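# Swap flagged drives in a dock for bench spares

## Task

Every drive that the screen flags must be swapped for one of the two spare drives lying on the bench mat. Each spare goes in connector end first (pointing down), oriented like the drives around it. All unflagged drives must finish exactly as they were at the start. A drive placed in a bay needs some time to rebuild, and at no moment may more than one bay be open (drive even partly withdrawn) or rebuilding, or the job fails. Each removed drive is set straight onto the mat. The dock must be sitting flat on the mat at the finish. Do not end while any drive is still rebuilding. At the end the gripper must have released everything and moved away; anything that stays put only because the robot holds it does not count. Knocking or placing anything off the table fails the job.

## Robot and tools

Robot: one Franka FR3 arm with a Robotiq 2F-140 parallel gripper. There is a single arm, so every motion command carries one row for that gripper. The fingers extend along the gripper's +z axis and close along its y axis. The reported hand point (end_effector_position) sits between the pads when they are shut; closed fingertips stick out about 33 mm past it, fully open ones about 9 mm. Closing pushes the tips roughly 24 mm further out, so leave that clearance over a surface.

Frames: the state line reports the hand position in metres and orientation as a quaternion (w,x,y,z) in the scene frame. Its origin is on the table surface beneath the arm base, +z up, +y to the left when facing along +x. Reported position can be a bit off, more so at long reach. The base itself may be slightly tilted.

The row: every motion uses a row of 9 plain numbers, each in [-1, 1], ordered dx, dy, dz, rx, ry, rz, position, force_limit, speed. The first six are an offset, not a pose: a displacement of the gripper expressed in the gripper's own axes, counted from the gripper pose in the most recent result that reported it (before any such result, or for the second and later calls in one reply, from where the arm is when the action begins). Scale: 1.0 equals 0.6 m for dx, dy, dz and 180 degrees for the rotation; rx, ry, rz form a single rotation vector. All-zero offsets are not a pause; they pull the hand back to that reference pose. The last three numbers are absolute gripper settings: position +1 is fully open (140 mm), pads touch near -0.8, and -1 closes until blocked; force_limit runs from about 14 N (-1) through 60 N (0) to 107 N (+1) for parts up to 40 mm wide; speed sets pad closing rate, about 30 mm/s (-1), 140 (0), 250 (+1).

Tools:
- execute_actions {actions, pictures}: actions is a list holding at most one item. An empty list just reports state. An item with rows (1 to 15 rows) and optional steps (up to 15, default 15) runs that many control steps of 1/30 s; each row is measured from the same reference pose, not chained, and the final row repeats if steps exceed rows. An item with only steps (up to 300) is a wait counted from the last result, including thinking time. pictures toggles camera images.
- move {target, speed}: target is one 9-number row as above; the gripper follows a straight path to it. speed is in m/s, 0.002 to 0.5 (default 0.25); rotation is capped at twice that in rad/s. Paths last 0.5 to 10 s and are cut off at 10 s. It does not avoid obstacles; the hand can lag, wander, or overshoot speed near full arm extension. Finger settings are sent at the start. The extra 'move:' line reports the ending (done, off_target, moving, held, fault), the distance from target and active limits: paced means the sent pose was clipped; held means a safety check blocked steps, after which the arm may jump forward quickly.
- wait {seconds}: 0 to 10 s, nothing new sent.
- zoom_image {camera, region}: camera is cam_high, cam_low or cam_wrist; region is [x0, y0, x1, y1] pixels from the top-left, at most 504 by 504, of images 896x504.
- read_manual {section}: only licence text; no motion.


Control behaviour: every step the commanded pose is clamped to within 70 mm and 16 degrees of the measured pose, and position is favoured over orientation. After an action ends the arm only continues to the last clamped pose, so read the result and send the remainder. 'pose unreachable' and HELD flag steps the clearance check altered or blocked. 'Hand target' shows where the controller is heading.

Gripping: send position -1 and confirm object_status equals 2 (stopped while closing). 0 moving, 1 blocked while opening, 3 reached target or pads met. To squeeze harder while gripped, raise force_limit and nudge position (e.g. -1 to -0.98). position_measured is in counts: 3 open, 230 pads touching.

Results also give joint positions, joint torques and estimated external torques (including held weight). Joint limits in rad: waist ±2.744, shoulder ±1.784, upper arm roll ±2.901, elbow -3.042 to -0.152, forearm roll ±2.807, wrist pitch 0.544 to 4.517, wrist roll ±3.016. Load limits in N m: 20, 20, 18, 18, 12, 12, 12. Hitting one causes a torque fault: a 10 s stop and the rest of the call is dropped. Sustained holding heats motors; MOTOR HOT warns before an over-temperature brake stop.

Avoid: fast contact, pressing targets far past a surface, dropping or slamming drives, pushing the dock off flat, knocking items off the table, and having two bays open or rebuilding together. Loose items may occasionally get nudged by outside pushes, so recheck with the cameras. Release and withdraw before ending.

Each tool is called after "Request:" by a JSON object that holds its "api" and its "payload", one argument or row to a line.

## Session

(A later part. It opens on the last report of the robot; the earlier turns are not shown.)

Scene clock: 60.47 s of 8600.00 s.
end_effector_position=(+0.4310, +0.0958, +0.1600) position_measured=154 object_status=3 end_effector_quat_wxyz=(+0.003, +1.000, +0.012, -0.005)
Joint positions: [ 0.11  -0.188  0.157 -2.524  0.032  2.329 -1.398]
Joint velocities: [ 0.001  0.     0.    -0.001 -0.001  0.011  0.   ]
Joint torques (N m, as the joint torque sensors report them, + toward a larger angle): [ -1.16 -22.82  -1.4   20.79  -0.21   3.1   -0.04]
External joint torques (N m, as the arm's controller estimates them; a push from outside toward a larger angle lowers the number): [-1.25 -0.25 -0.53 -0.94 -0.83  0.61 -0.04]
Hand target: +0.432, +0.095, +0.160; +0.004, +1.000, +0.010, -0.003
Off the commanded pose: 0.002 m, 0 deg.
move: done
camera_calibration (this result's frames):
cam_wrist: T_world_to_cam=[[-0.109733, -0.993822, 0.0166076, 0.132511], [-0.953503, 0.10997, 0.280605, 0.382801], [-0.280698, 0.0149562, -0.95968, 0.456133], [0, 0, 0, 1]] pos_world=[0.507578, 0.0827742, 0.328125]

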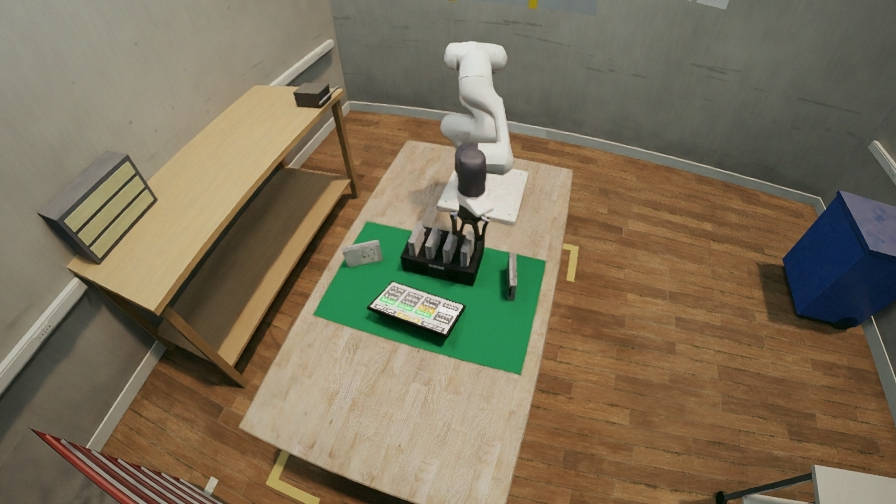

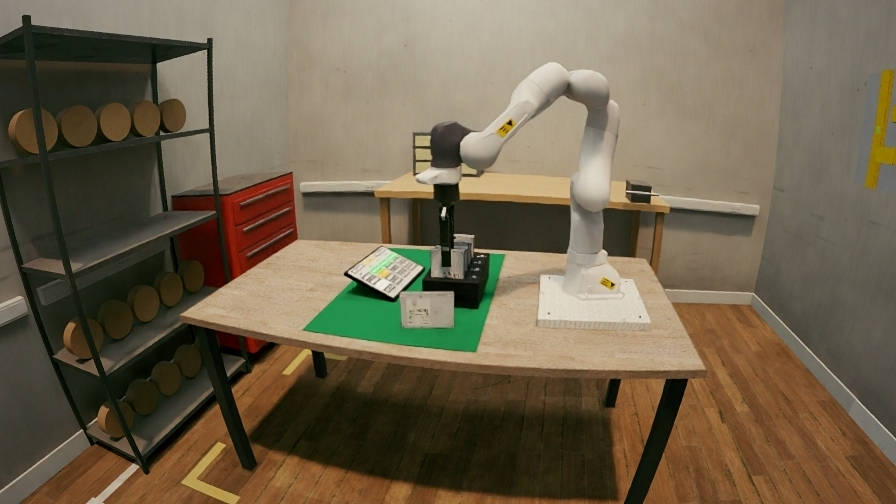

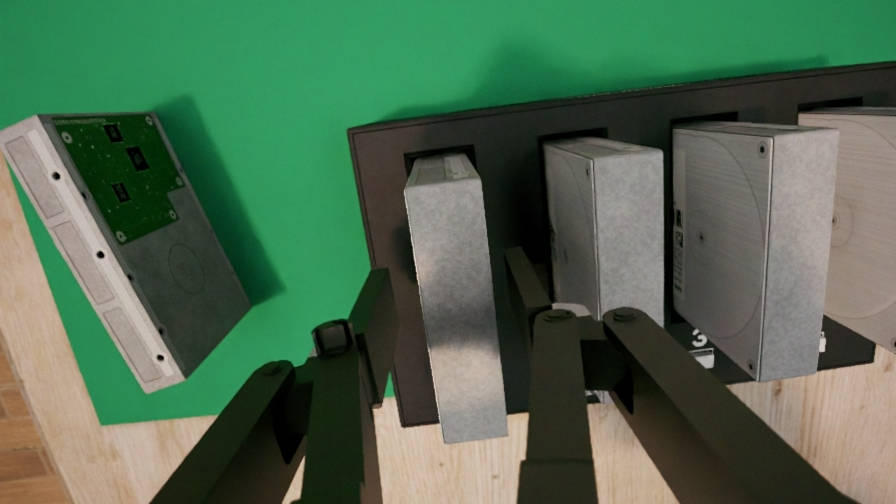

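Request:
{"api": "move", "payload": {
  "target": [0,0.003,0,0,0,0,-1,0,-0.3],
  "speed": 0.05
}}

Request:
{"api": "move", "payload": {
  "target": [0,0,-0.18,0,0,0,-1,0,-0.3],
  "speed": 0.06
}}

Scene clock: 67.07 s of 8600.00 s.
end_effector_position=(+0.4319, +0.0947, +0.1602) position_measured=194 object_status=2 end_effector_quat_wxyz=(+0.003, +1.000, +0.011, -0.004)
Joint positions: [ 0.108 -0.188  0.156 -2.524  0.032  2.331 -1.397]
Joint velocities: [ 0.    -0.     0.002  0.    -0.001  0.    -0.   ]
Joint torques (N m, as the joint torque sensors report them, + toward a larger angle): [ -0.27 -24.09  -1.25  20.99   0.62   2.19  -0.51]
External joint torques (N m, as the arm's controller estimates them; a push from outside toward a larger angle lowers the number): [-0.38 -1.49 -0.41 -0.83  0.   -0.32 -0.51]
Hand target: +0.431, +0.094, +0.160; +0.003, +1.000, +0.012, -0.005
Off the commanded pose: 0.001 m, 0 deg.
move: done
camera_calibration (this result's frames):
cam_wrist: T_world_to_cam=[[-0.112352, -0.993538, 0.0161111, 0.132657], [-0.95381, 0.112377, 0.2786, 0.383966], [-0.27861, 0.0159342, -0.960272, 0.455734], [0, 0, 0, 1]] pos_world=[0.508107, 0.081389, 0.328519]

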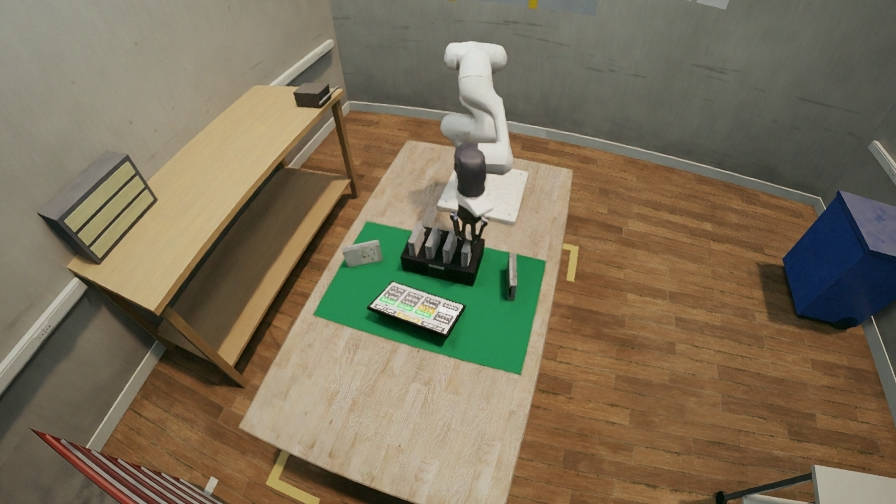

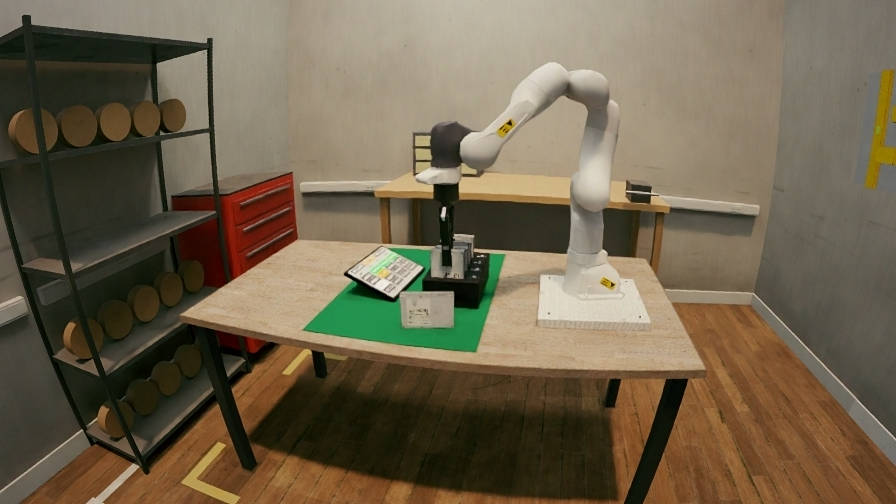

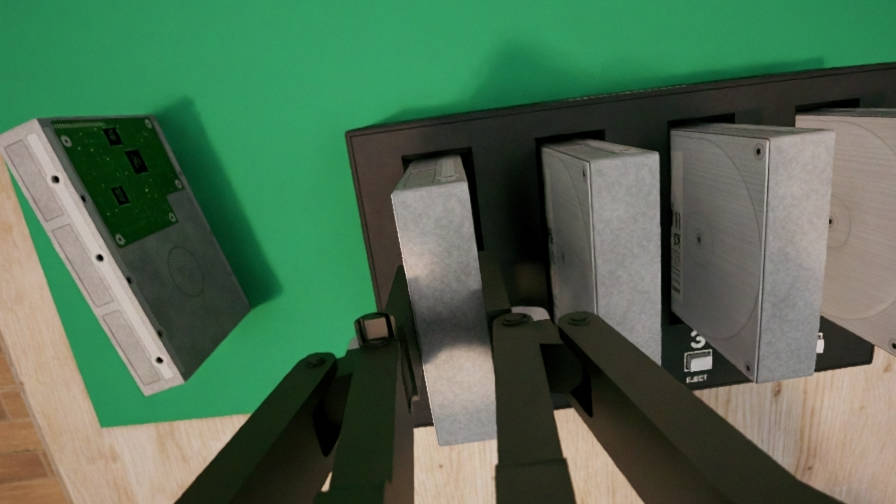

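Scene clock: 69.37 s of 8600.00 s.
end_effector_position=(+0.4317, +0.0973, +0.2645) position_measured=194 object_status=2 end_effector_quat_wxyz=(+0.003, +1.000, +0.011, -0.006)
Joint positions: [ 0.108 -0.323  0.151 -2.366  0.047  2.033 -1.407]
Joint velocities: [ 0.    -0.     0.001  0.002 -0.001 -0.01  -0.   ]
Joint torques (N m, as the joint torque sensors report them, + toward a larger angle): [  0.04 -23.65  -2.94  25.35   1.53   2.32  -0.68]
External joint torques (N m, as the arm's controller estimates them; a push from outside toward a larger angle lowers the number): [-0.03 -3.57 -1.36  1.36  0.76 -0.18 -0.68]
Hand target: +0.433, +0.098, +0.268; +0.001, +1.000, +0.013, -0.004
Off the commanded pose: 0.004 m, 0 deg.
move: off_target
camera_calibration (this result's frames):
cam_wrist: T_world_to_cam=[[-0.112503, -0.993501, 0.0172921, 0.133321], [-0.95224, 0.112769, 0.283763, 0.352271], [-0.283869, 0.0154579, -0.958738, 0.557707], [0, 0, 0, 1]] pos_world=[0.508761, 0.0841086, 0.432428]

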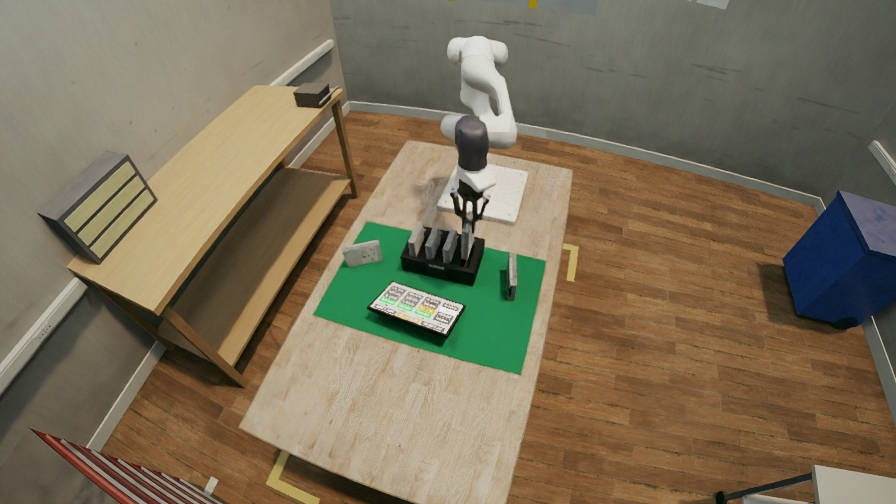

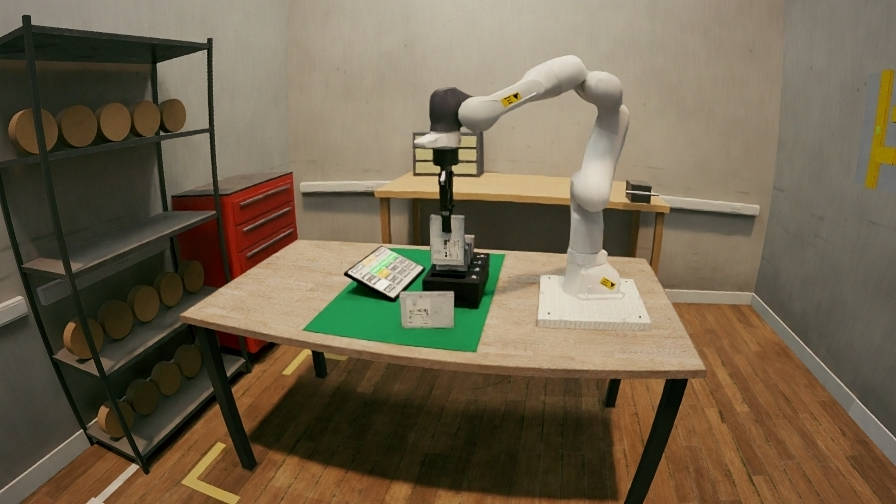

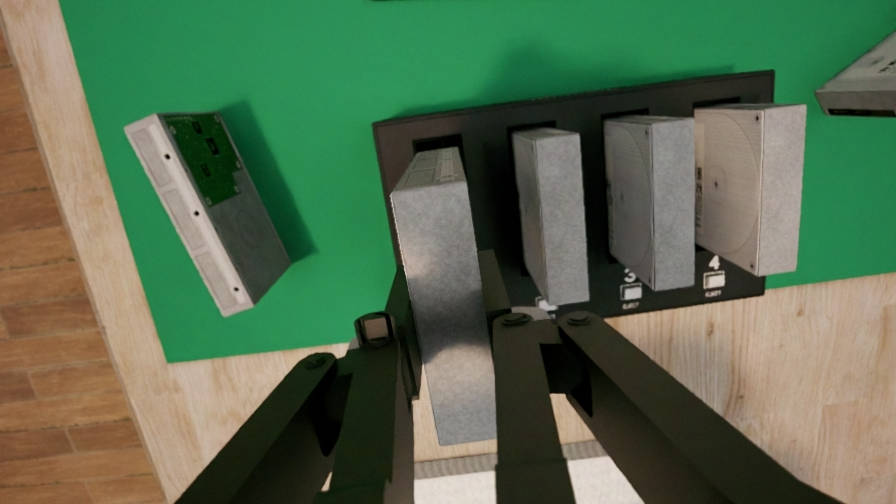

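Request:
{"api": "move", "payload": {
  "target": [0.40,-0.23,0,0,0,0.5,-1,0,-0.3]
}}

Request:
{"api": "move", "payload": {
  "target": [0,0,0.18,0,0,0,-1,0,-0.3],
  "speed": 0.08
}}

Request:
{"api": "zoom_image", "payload": {
  "camera": "cam_low",
  "region": [290, 220, 450, 350]
}}

Scene clock: 79.20 s of 8600.00 s.
end_effector_position=(+0.6676, +0.2379, +0.2513) position_measured=194 object_status=2 end_effector_quat_wxyz=(+0.013, +0.722, -0.692, -0.001)
Joint positions: [ 0.358  0.551  0.048 -1.271 -0.039  1.797  0.322]
Joint velocities: [-0.     0.     0.     0.002  0.001 -0.004  0.029]
Joint torques (N m, as the joint torque sensors report them, + toward a larger angle): [  0.18 -52.87   0.38  26.27   1.45   2.23   0.  ]
External joint torques (N m, as the arm's controller estimates them; a push from outside toward a larger angle lowers the number): [ 0.16 -3.57 -0.83  1.75  0.7  -0.21  0.  ]
Hand target: +0.669, +0.239, +0.256; +0.010, +0.716, -0.698, +0.000
Off the commanded pose: 0.010 m, 1 deg.
move: off_target
camera_calibration (this result's frames):
cam_wrist: T_world_to_cam=[[-0.995342, 0.0924493, 0.0273243, 0.628213], [0.096358, 0.962716, 0.252772, -0.329641], [-0.00293694, 0.254228, -0.96714, 0.367542], [0, 0, 0, 1]] pos_world=[0.65813, 0.165834, 0.421623]

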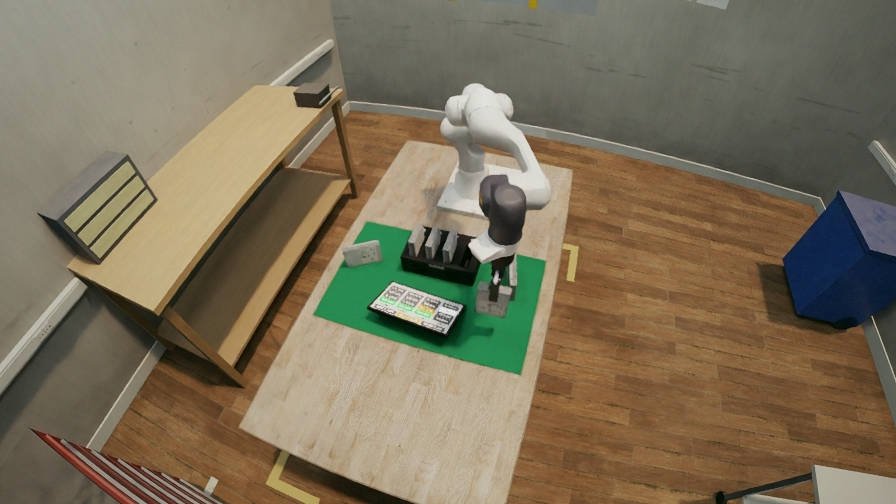

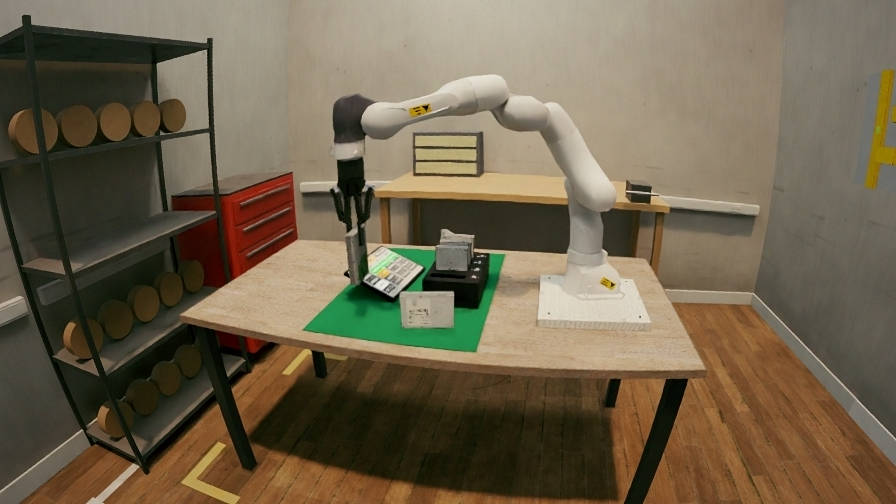

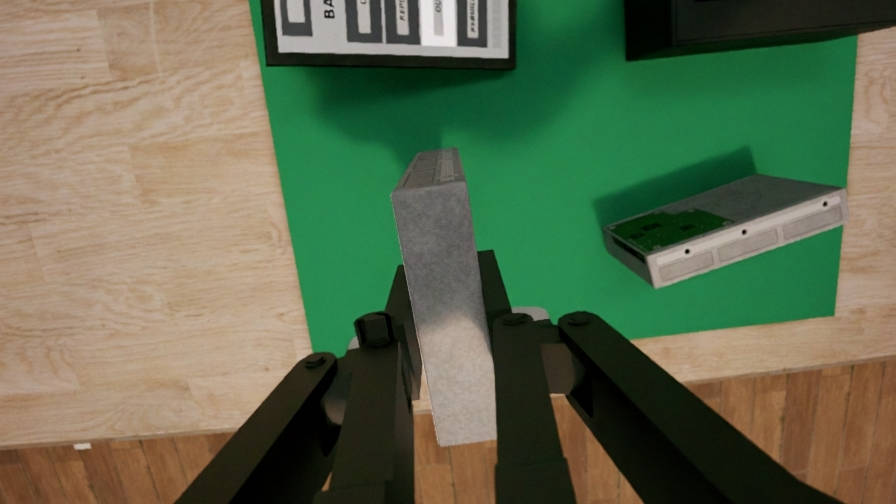

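Scene clock: 81.07 s of 8600.00 s.
end_effector_position=(+0.6597, +0.2341, +0.1369) position_measured=194 object_status=2 end_effector_quat_wxyz=(+0.021, +0.722, -0.691, -0.005)
Joint positions: [ 0.357  0.612  0.042 -1.463 -0.039  2.034  0.323]
Joint velocities: [ 0.     0.001 -0.002 -0.     0.     0.011 -0.001]
Joint torques (N m, as the joint torque sensors report them, + toward a larger angle): [  0.16 -54.95   0.18  24.55  -0.03   3.28  -0.06]
External joint torques (N m, as the arm's controller estimates them; a push from outside toward a larger angle lowers the number): [ 0.15 -5.41 -1.06  1.03 -0.7   0.93 -0.06]
Hand target: +0.665, +0.234, +0.143; +0.014, +0.721, -0.693, +0.000
Off the commanded pose: 0.009 m, 1 deg.
move: off_target
camera_calibration (this result's frames):
cam_wrist: T_world_to_cam=[[-0.994833, 0.0914985, 0.0439984, 0.621479], [0.0995799, 0.963839, 0.24718, -0.297919], [-0.0197908, 0.250284, -0.96797, 0.270057], [0, 0, 0, 1]] pos_world=[0.653279, 0.16269, 0.307702]

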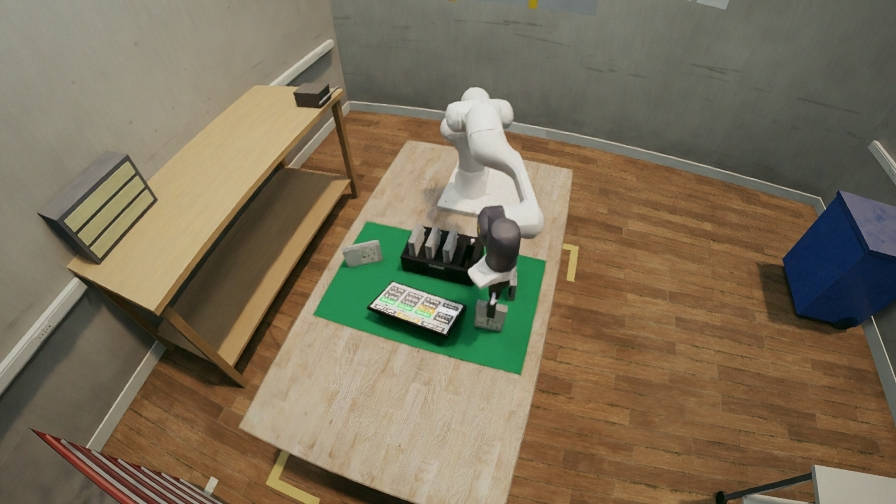

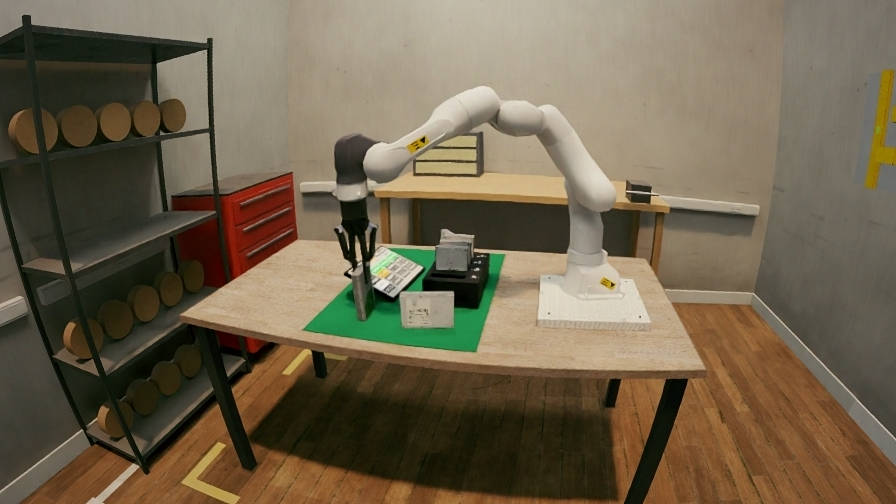

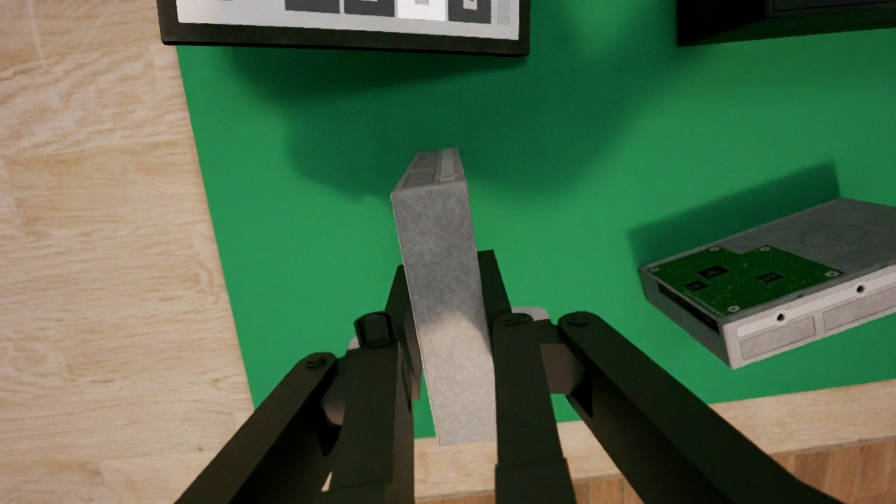

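Region (290, 220, 450, 350) of cam_low's 896x504 image, scaled by 3.150, with more detail than that image has; it fills the top 410 rows of this view, and the rest is white.

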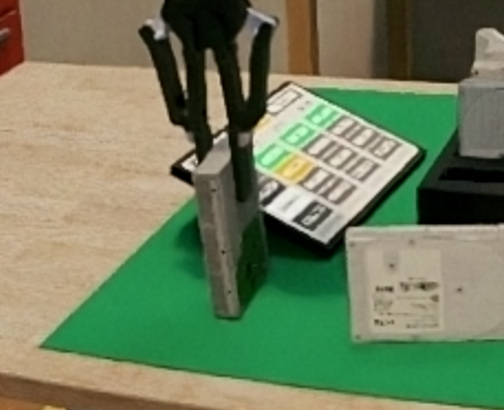

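Request:
{"api": "move", "payload": {
  "target": [0,0,0,0.014,-0.008,0,-1,0,-0.3],
  "speed": 0.01
}}

Scene clock: 89.33 s of 8600.00 s.
end_effector_position=(+0.6560, +0.2310, +0.1353) position_measured=194 object_status=2 end_effector_quat_wxyz=(+0.004, +0.721, -0.693, -0.000)
Joint positions: [ 0.35   0.564  0.042 -1.555 -0.032  2.112  0.32 ]
Joint velocities: [-0.001 -0.004  0.001 -0.004  0.002  0.004 -0.004]
Joint torques (N m, as the joint torque sensors report them, + toward a larger angle): [ -1.63 -51.19   3.03  22.59   1.49   4.53  -0.39]
External joint torques (N m, as the arm's controller estimates them; a push from outside toward a larger angle lowers the number): [-1.77 -2.55  1.74 -1.03  0.81  2.06 -0.39]
Hand target: +0.660, +0.234, +0.137; -0.004, +0.722, -0.692, +0.001
Off the commanded pose: 0.005 m, 1 deg.
move: off_target
camera_calibration (this result's frames):
cam_wrist: T_world_to_cam=[[-0.995346, 0.0952169, 0.0148379, 0.621547], [0.0957144, 0.958949, 0.266936, -0.293155], [0.0111881, 0.267114, -0.9636, 0.244362], [0, 0, 0, 1]] pos_world=[0.643979, 0.156666, 0.304498]

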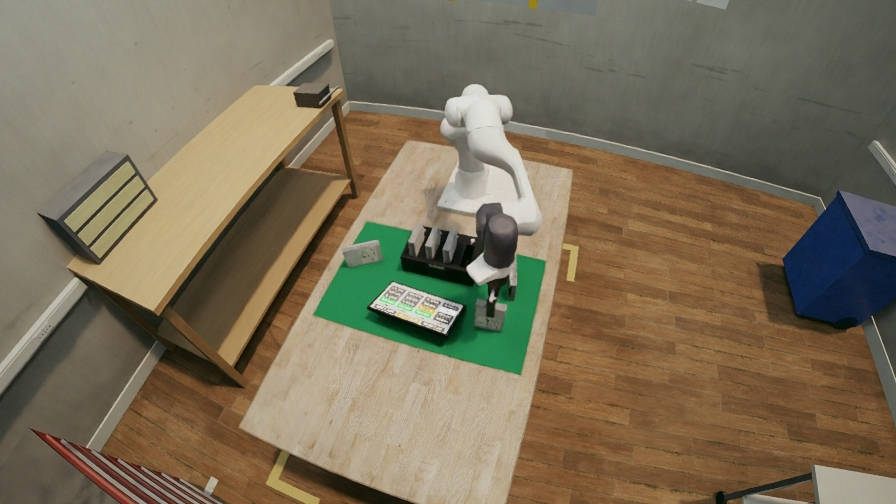

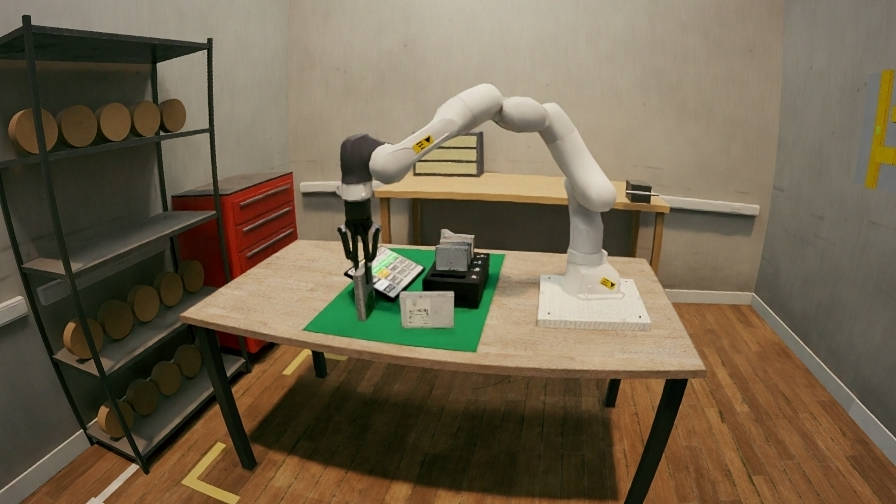

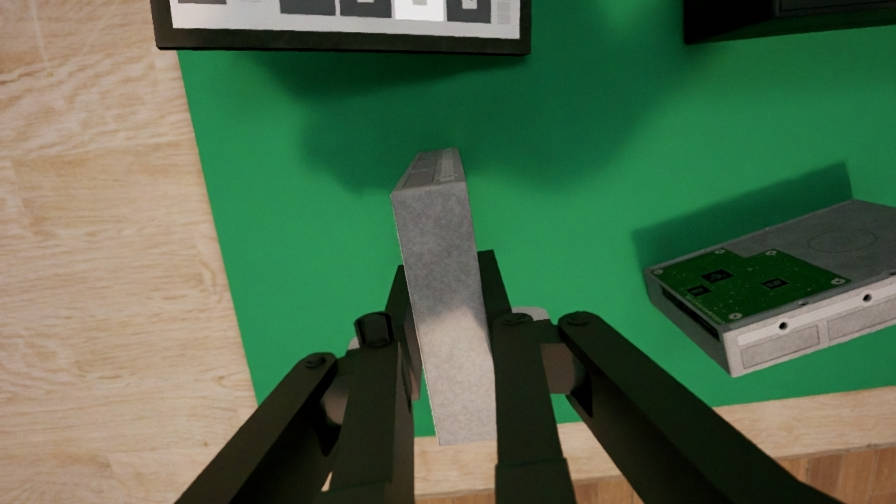

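Request:
{"api": "move", "payload": {
  "target": [0,0,0,0,0,0,0,0,-0.5]
}}

Request:
{"api": "move", "payload": {
  "target": [0,0,-0.13,0,0,0,0,0,-0.5],
  "speed": 0.15
}}

Request:
{"api": "move", "payload": {
  "target": [-0.068,0.425,0,0,0,-0.557,0,0,0],
  "speed": 0.3
}}

Request:
{"api": "move", "payload": {
  "target": [0,0,0.06,0,0.222,0,0,0,0]
}}

Scene clock: 102.37 s of 8600.00 s.
end_effector_position=(+0.6559, +0.2309, +0.1352) position_measured=129 object_status=0 end_effector_quat_wxyz=(+0.004, +0.721, -0.693, -0.000)
Joint positions: [ 0.35   0.563  0.043 -1.556 -0.032  2.113  0.319]
Joint velocities: [-0.001 -0.     0.    -0.001 -0.    -0.    -0.   ]
Joint torques (N m, as the joint torque sensors report them, + toward a larger angle): [ -0.56 -50.12   1.76  22.27   0.58   2.42  -0.15]
External joint torques (N m, as the arm's controller estimates them; a push from outside toward a larger angle lowers the number): [-0.6  -1.76  0.54 -1.19 -0.09 -0.02 -0.15]
Hand target: +0.656, +0.231, +0.135; +0.004, +0.721, -0.693, -0.000
Off the commanded pose: 0.000 m, 0 deg.
move: done
camera_calibration (this result's frames):
cam_wrist: T_world_to_cam=[[-0.995417, 0.0944675, 0.0148847, 0.621682], [0.0950018, 0.958944, 0.26721, -0.292624], [0.0109691, 0.2674, -0.963523, 0.244427], [0, 0, 0, 1]] pos_world=[0.643951, 0.156522, 0.30445]

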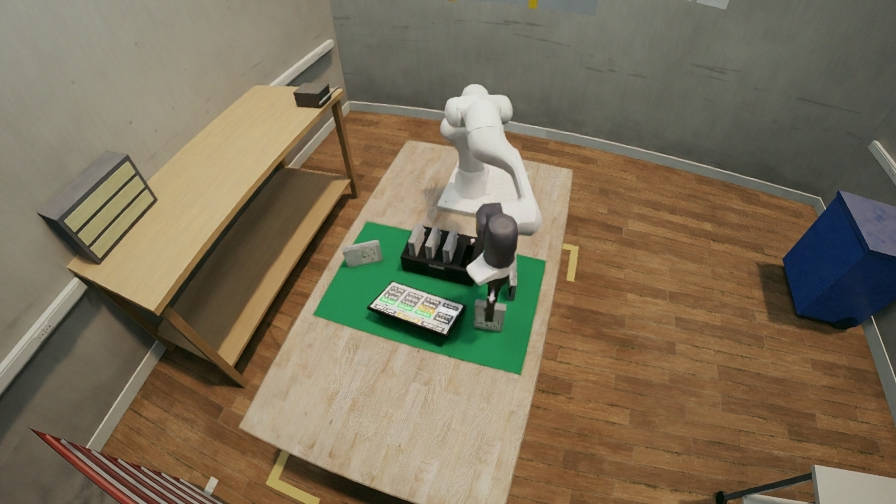

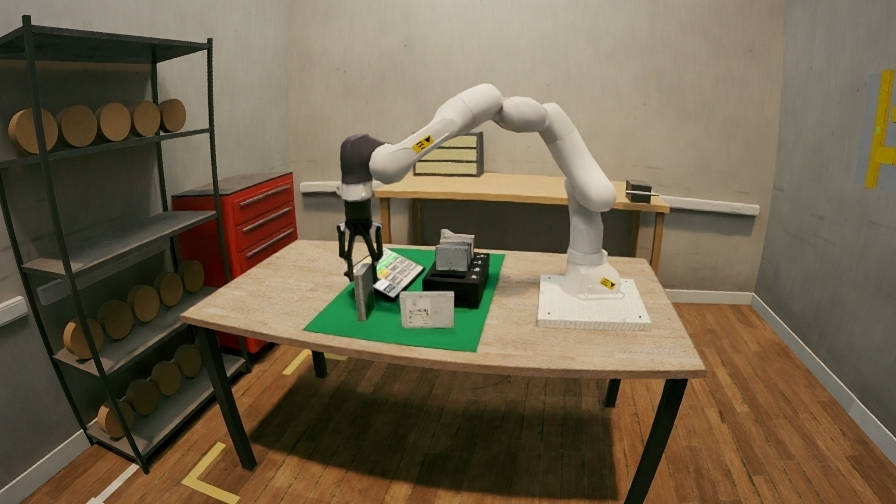

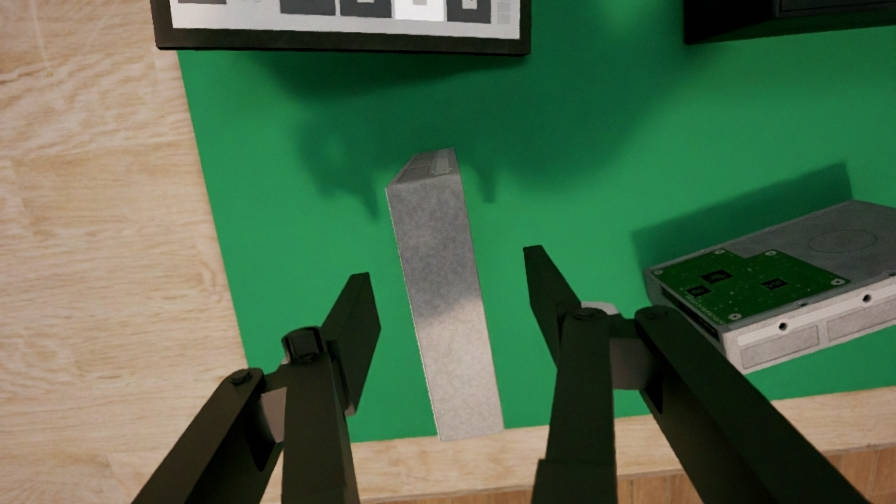

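Scene clock: 103.53 s of 8600.00 s.
end_effector_position=(+0.6588, +0.2309, +0.2142) position_measured=129 object_status=3 end_effector_quat_wxyz=(+0.001, +0.720, -0.694, +0.002)
Joint positions: [ 0.35   0.496  0.044 -1.458 -0.03   1.953  0.319]
Joint velocities: [-0.001 -0.     0.001  0.001  0.002 -0.009 -0.001]
Joint torques (N m, as the joint torque sensors report them, + toward a larger angle): [ -0.58 -48.74   2.52  24.53   1.49   1.79  -0.51]
External joint torques (N m, as the arm's controller estimates them; a push from outside toward a larger angle lowers the number): [-0.47 -1.12  1.54  0.17  0.77 -0.7  -0.51]
Hand target: +0.656, +0.233, +0.213; +0.003, +0.722, -0.692, -0.001
Off the commanded pose: 0.003 m, 0 deg.
move: done
camera_calibration (this result's frames):
cam_wrist: T_world_to_cam=[[-0.995246, 0.097049, 0.00820501, 0.624121], [0.095697, 0.958753, 0.267648, -0.314545], [0.0181084, 0.267161, -0.963482, 0.315873], [0, 0, 0, 1]] pos_world=[0.645534, 0.156612, 0.383405]

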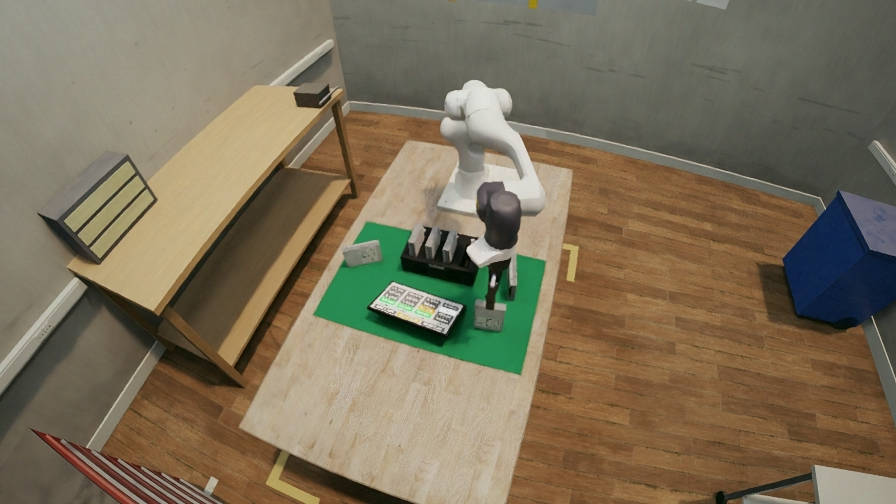

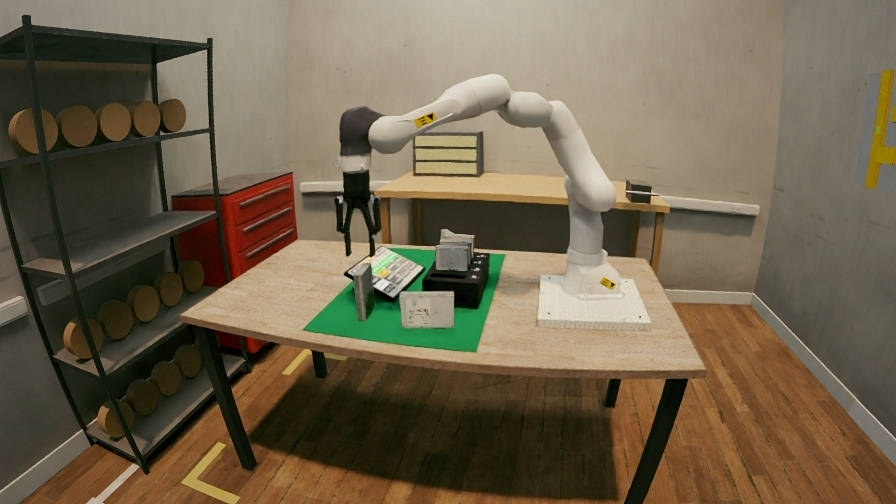

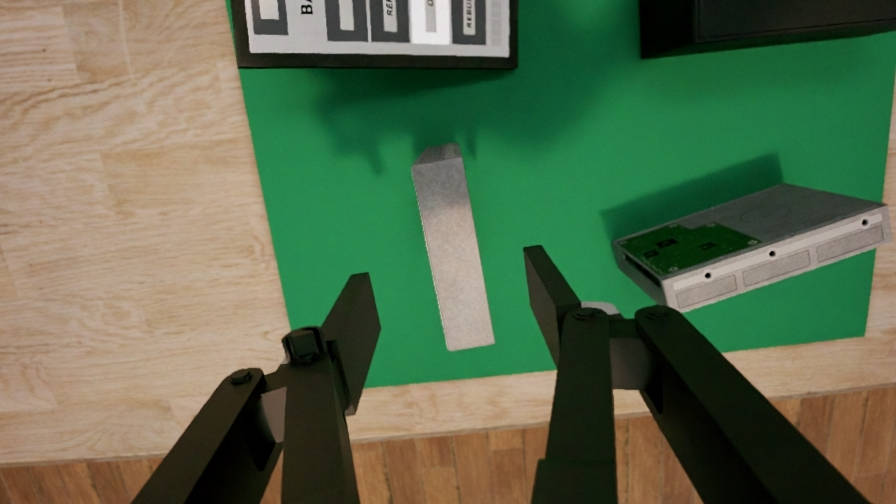

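Scene clock: 107.50 s of 8600.00 s.
end_effector_position=(+0.4017, +0.2634, +0.2141) position_measured=129 object_status=3 end_effector_quat_wxyz=(+0.002, +0.995, +0.099, -0.003)
Joint positions: [ 0.343 -0.161  0.278 -2.337  0.049  2.175 -1.225]
Joint velocities: [ 0.001 -0.    -0.001  0.     0.004  0.001 -0.031]
Joint torques (N m, as the joint torque sensors report them, + toward a larger angle): [  0.23 -27.01  -3.01  21.85   1.59   3.01  -0.63]
External joint torques (N m, as the arm's controller estimates them; a push from outside toward a larger angle lowers the number): [ 0.25 -3.04 -1.57 -1.28  0.88  0.51 -0.63]
Hand target: +0.402, +0.264, +0.215; -0.000, +0.994, +0.106, -0.001
Off the commanded pose: 0.001 m, 1 deg.
move: done
camera_calibration (this result's frames):
cam_wrist: T_world_to_cam=[[0.0641315, -0.99784, 0.0142418, 0.22659], [-0.958933, -0.0576673, 0.27771, 0.368184], [-0.276288, -0.0314669, -0.960559, 0.508045], [0, 0, 0, 1]] pos_world=[0.478899, 0.263319, 0.382532]

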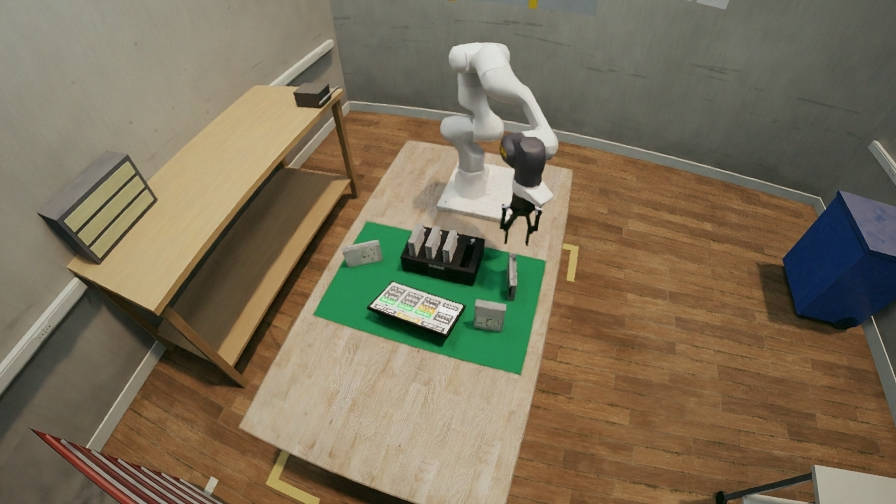

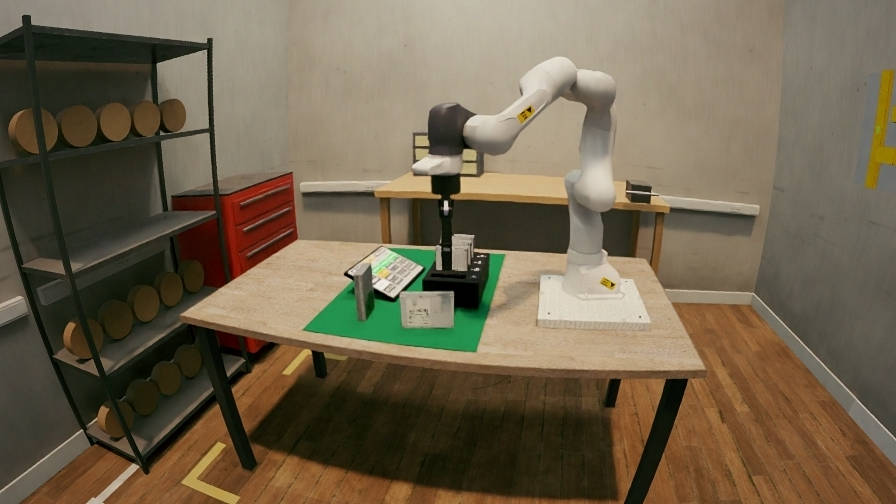

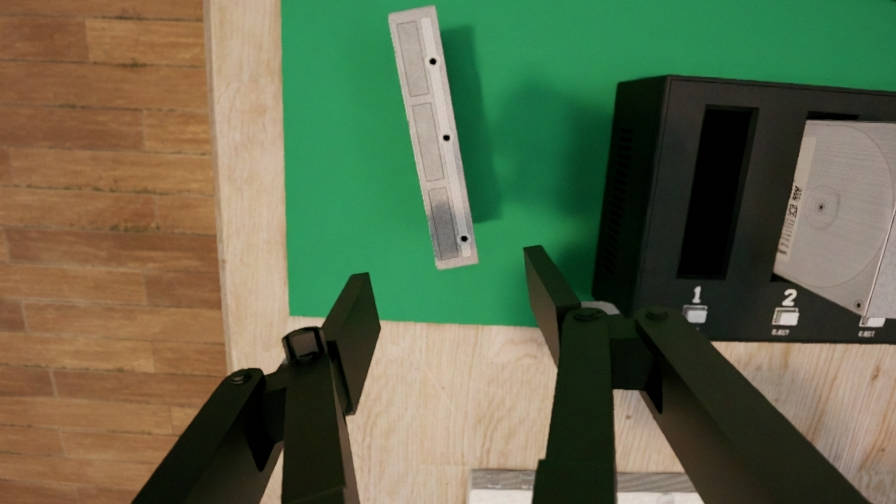

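Scene clock: 109.83 s of 8600.00 s.
end_effector_position=(+0.4021, +0.2609, +0.1808) position_measured=129 object_status=3 end_effector_quat_wxyz=(-0.026, +0.935, +0.100, +0.338)
Joint positions: [-0.085 -0.527  0.925 -2.991 -0.063  3.234 -0.87 ]
Joint velocities: [-0.002 -0.002  0.009 -0.003  0.02   0.012  0.011]
Joint torques (N m, as the joint torque sensors report them, + toward a larger angle): [-1.12 -4.01 -6.59 14.53  2.43  3.87  0.1 ]
External joint torques (N m, as the arm's controller estimates them; a push from outside toward a larger angle lowers the number): [-1.22 -0.79  1.56 -2.39  0.93  0.77  0.08]
Hand target: +0.403, +0.261, +0.182; -0.029, +0.935, +0.094, +0.340
Off the commanded pose: 0.004 m, 1 deg.
move: off_target
camera_calibration (this result's frames):
cam_wrist: T_world_to_cam=[[0.0960886, -0.993583, -0.0596602, 0.223982], [-0.91375, -0.0642801, -0.40116, 0.483974], [0.394751, 0.0930614, -0.914063, 0.165351], [0, 0, 0, 1]] pos_world=[0.355437, 0.238267, 0.358655]

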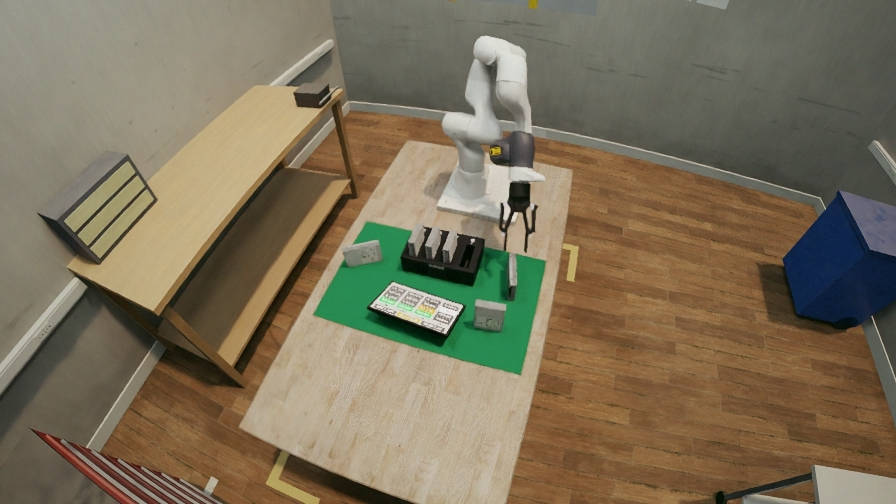

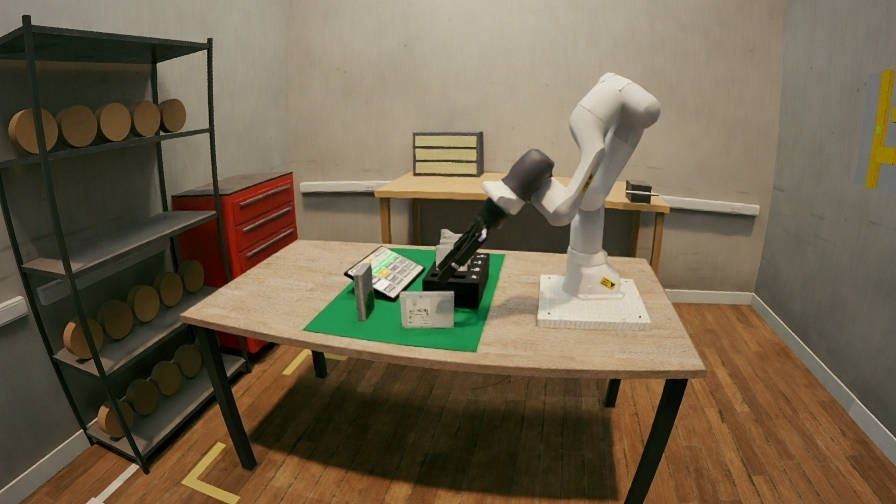

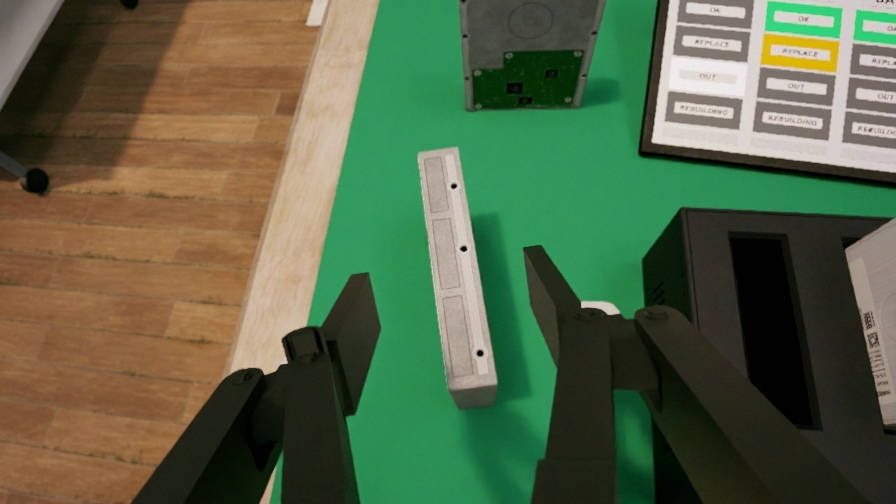

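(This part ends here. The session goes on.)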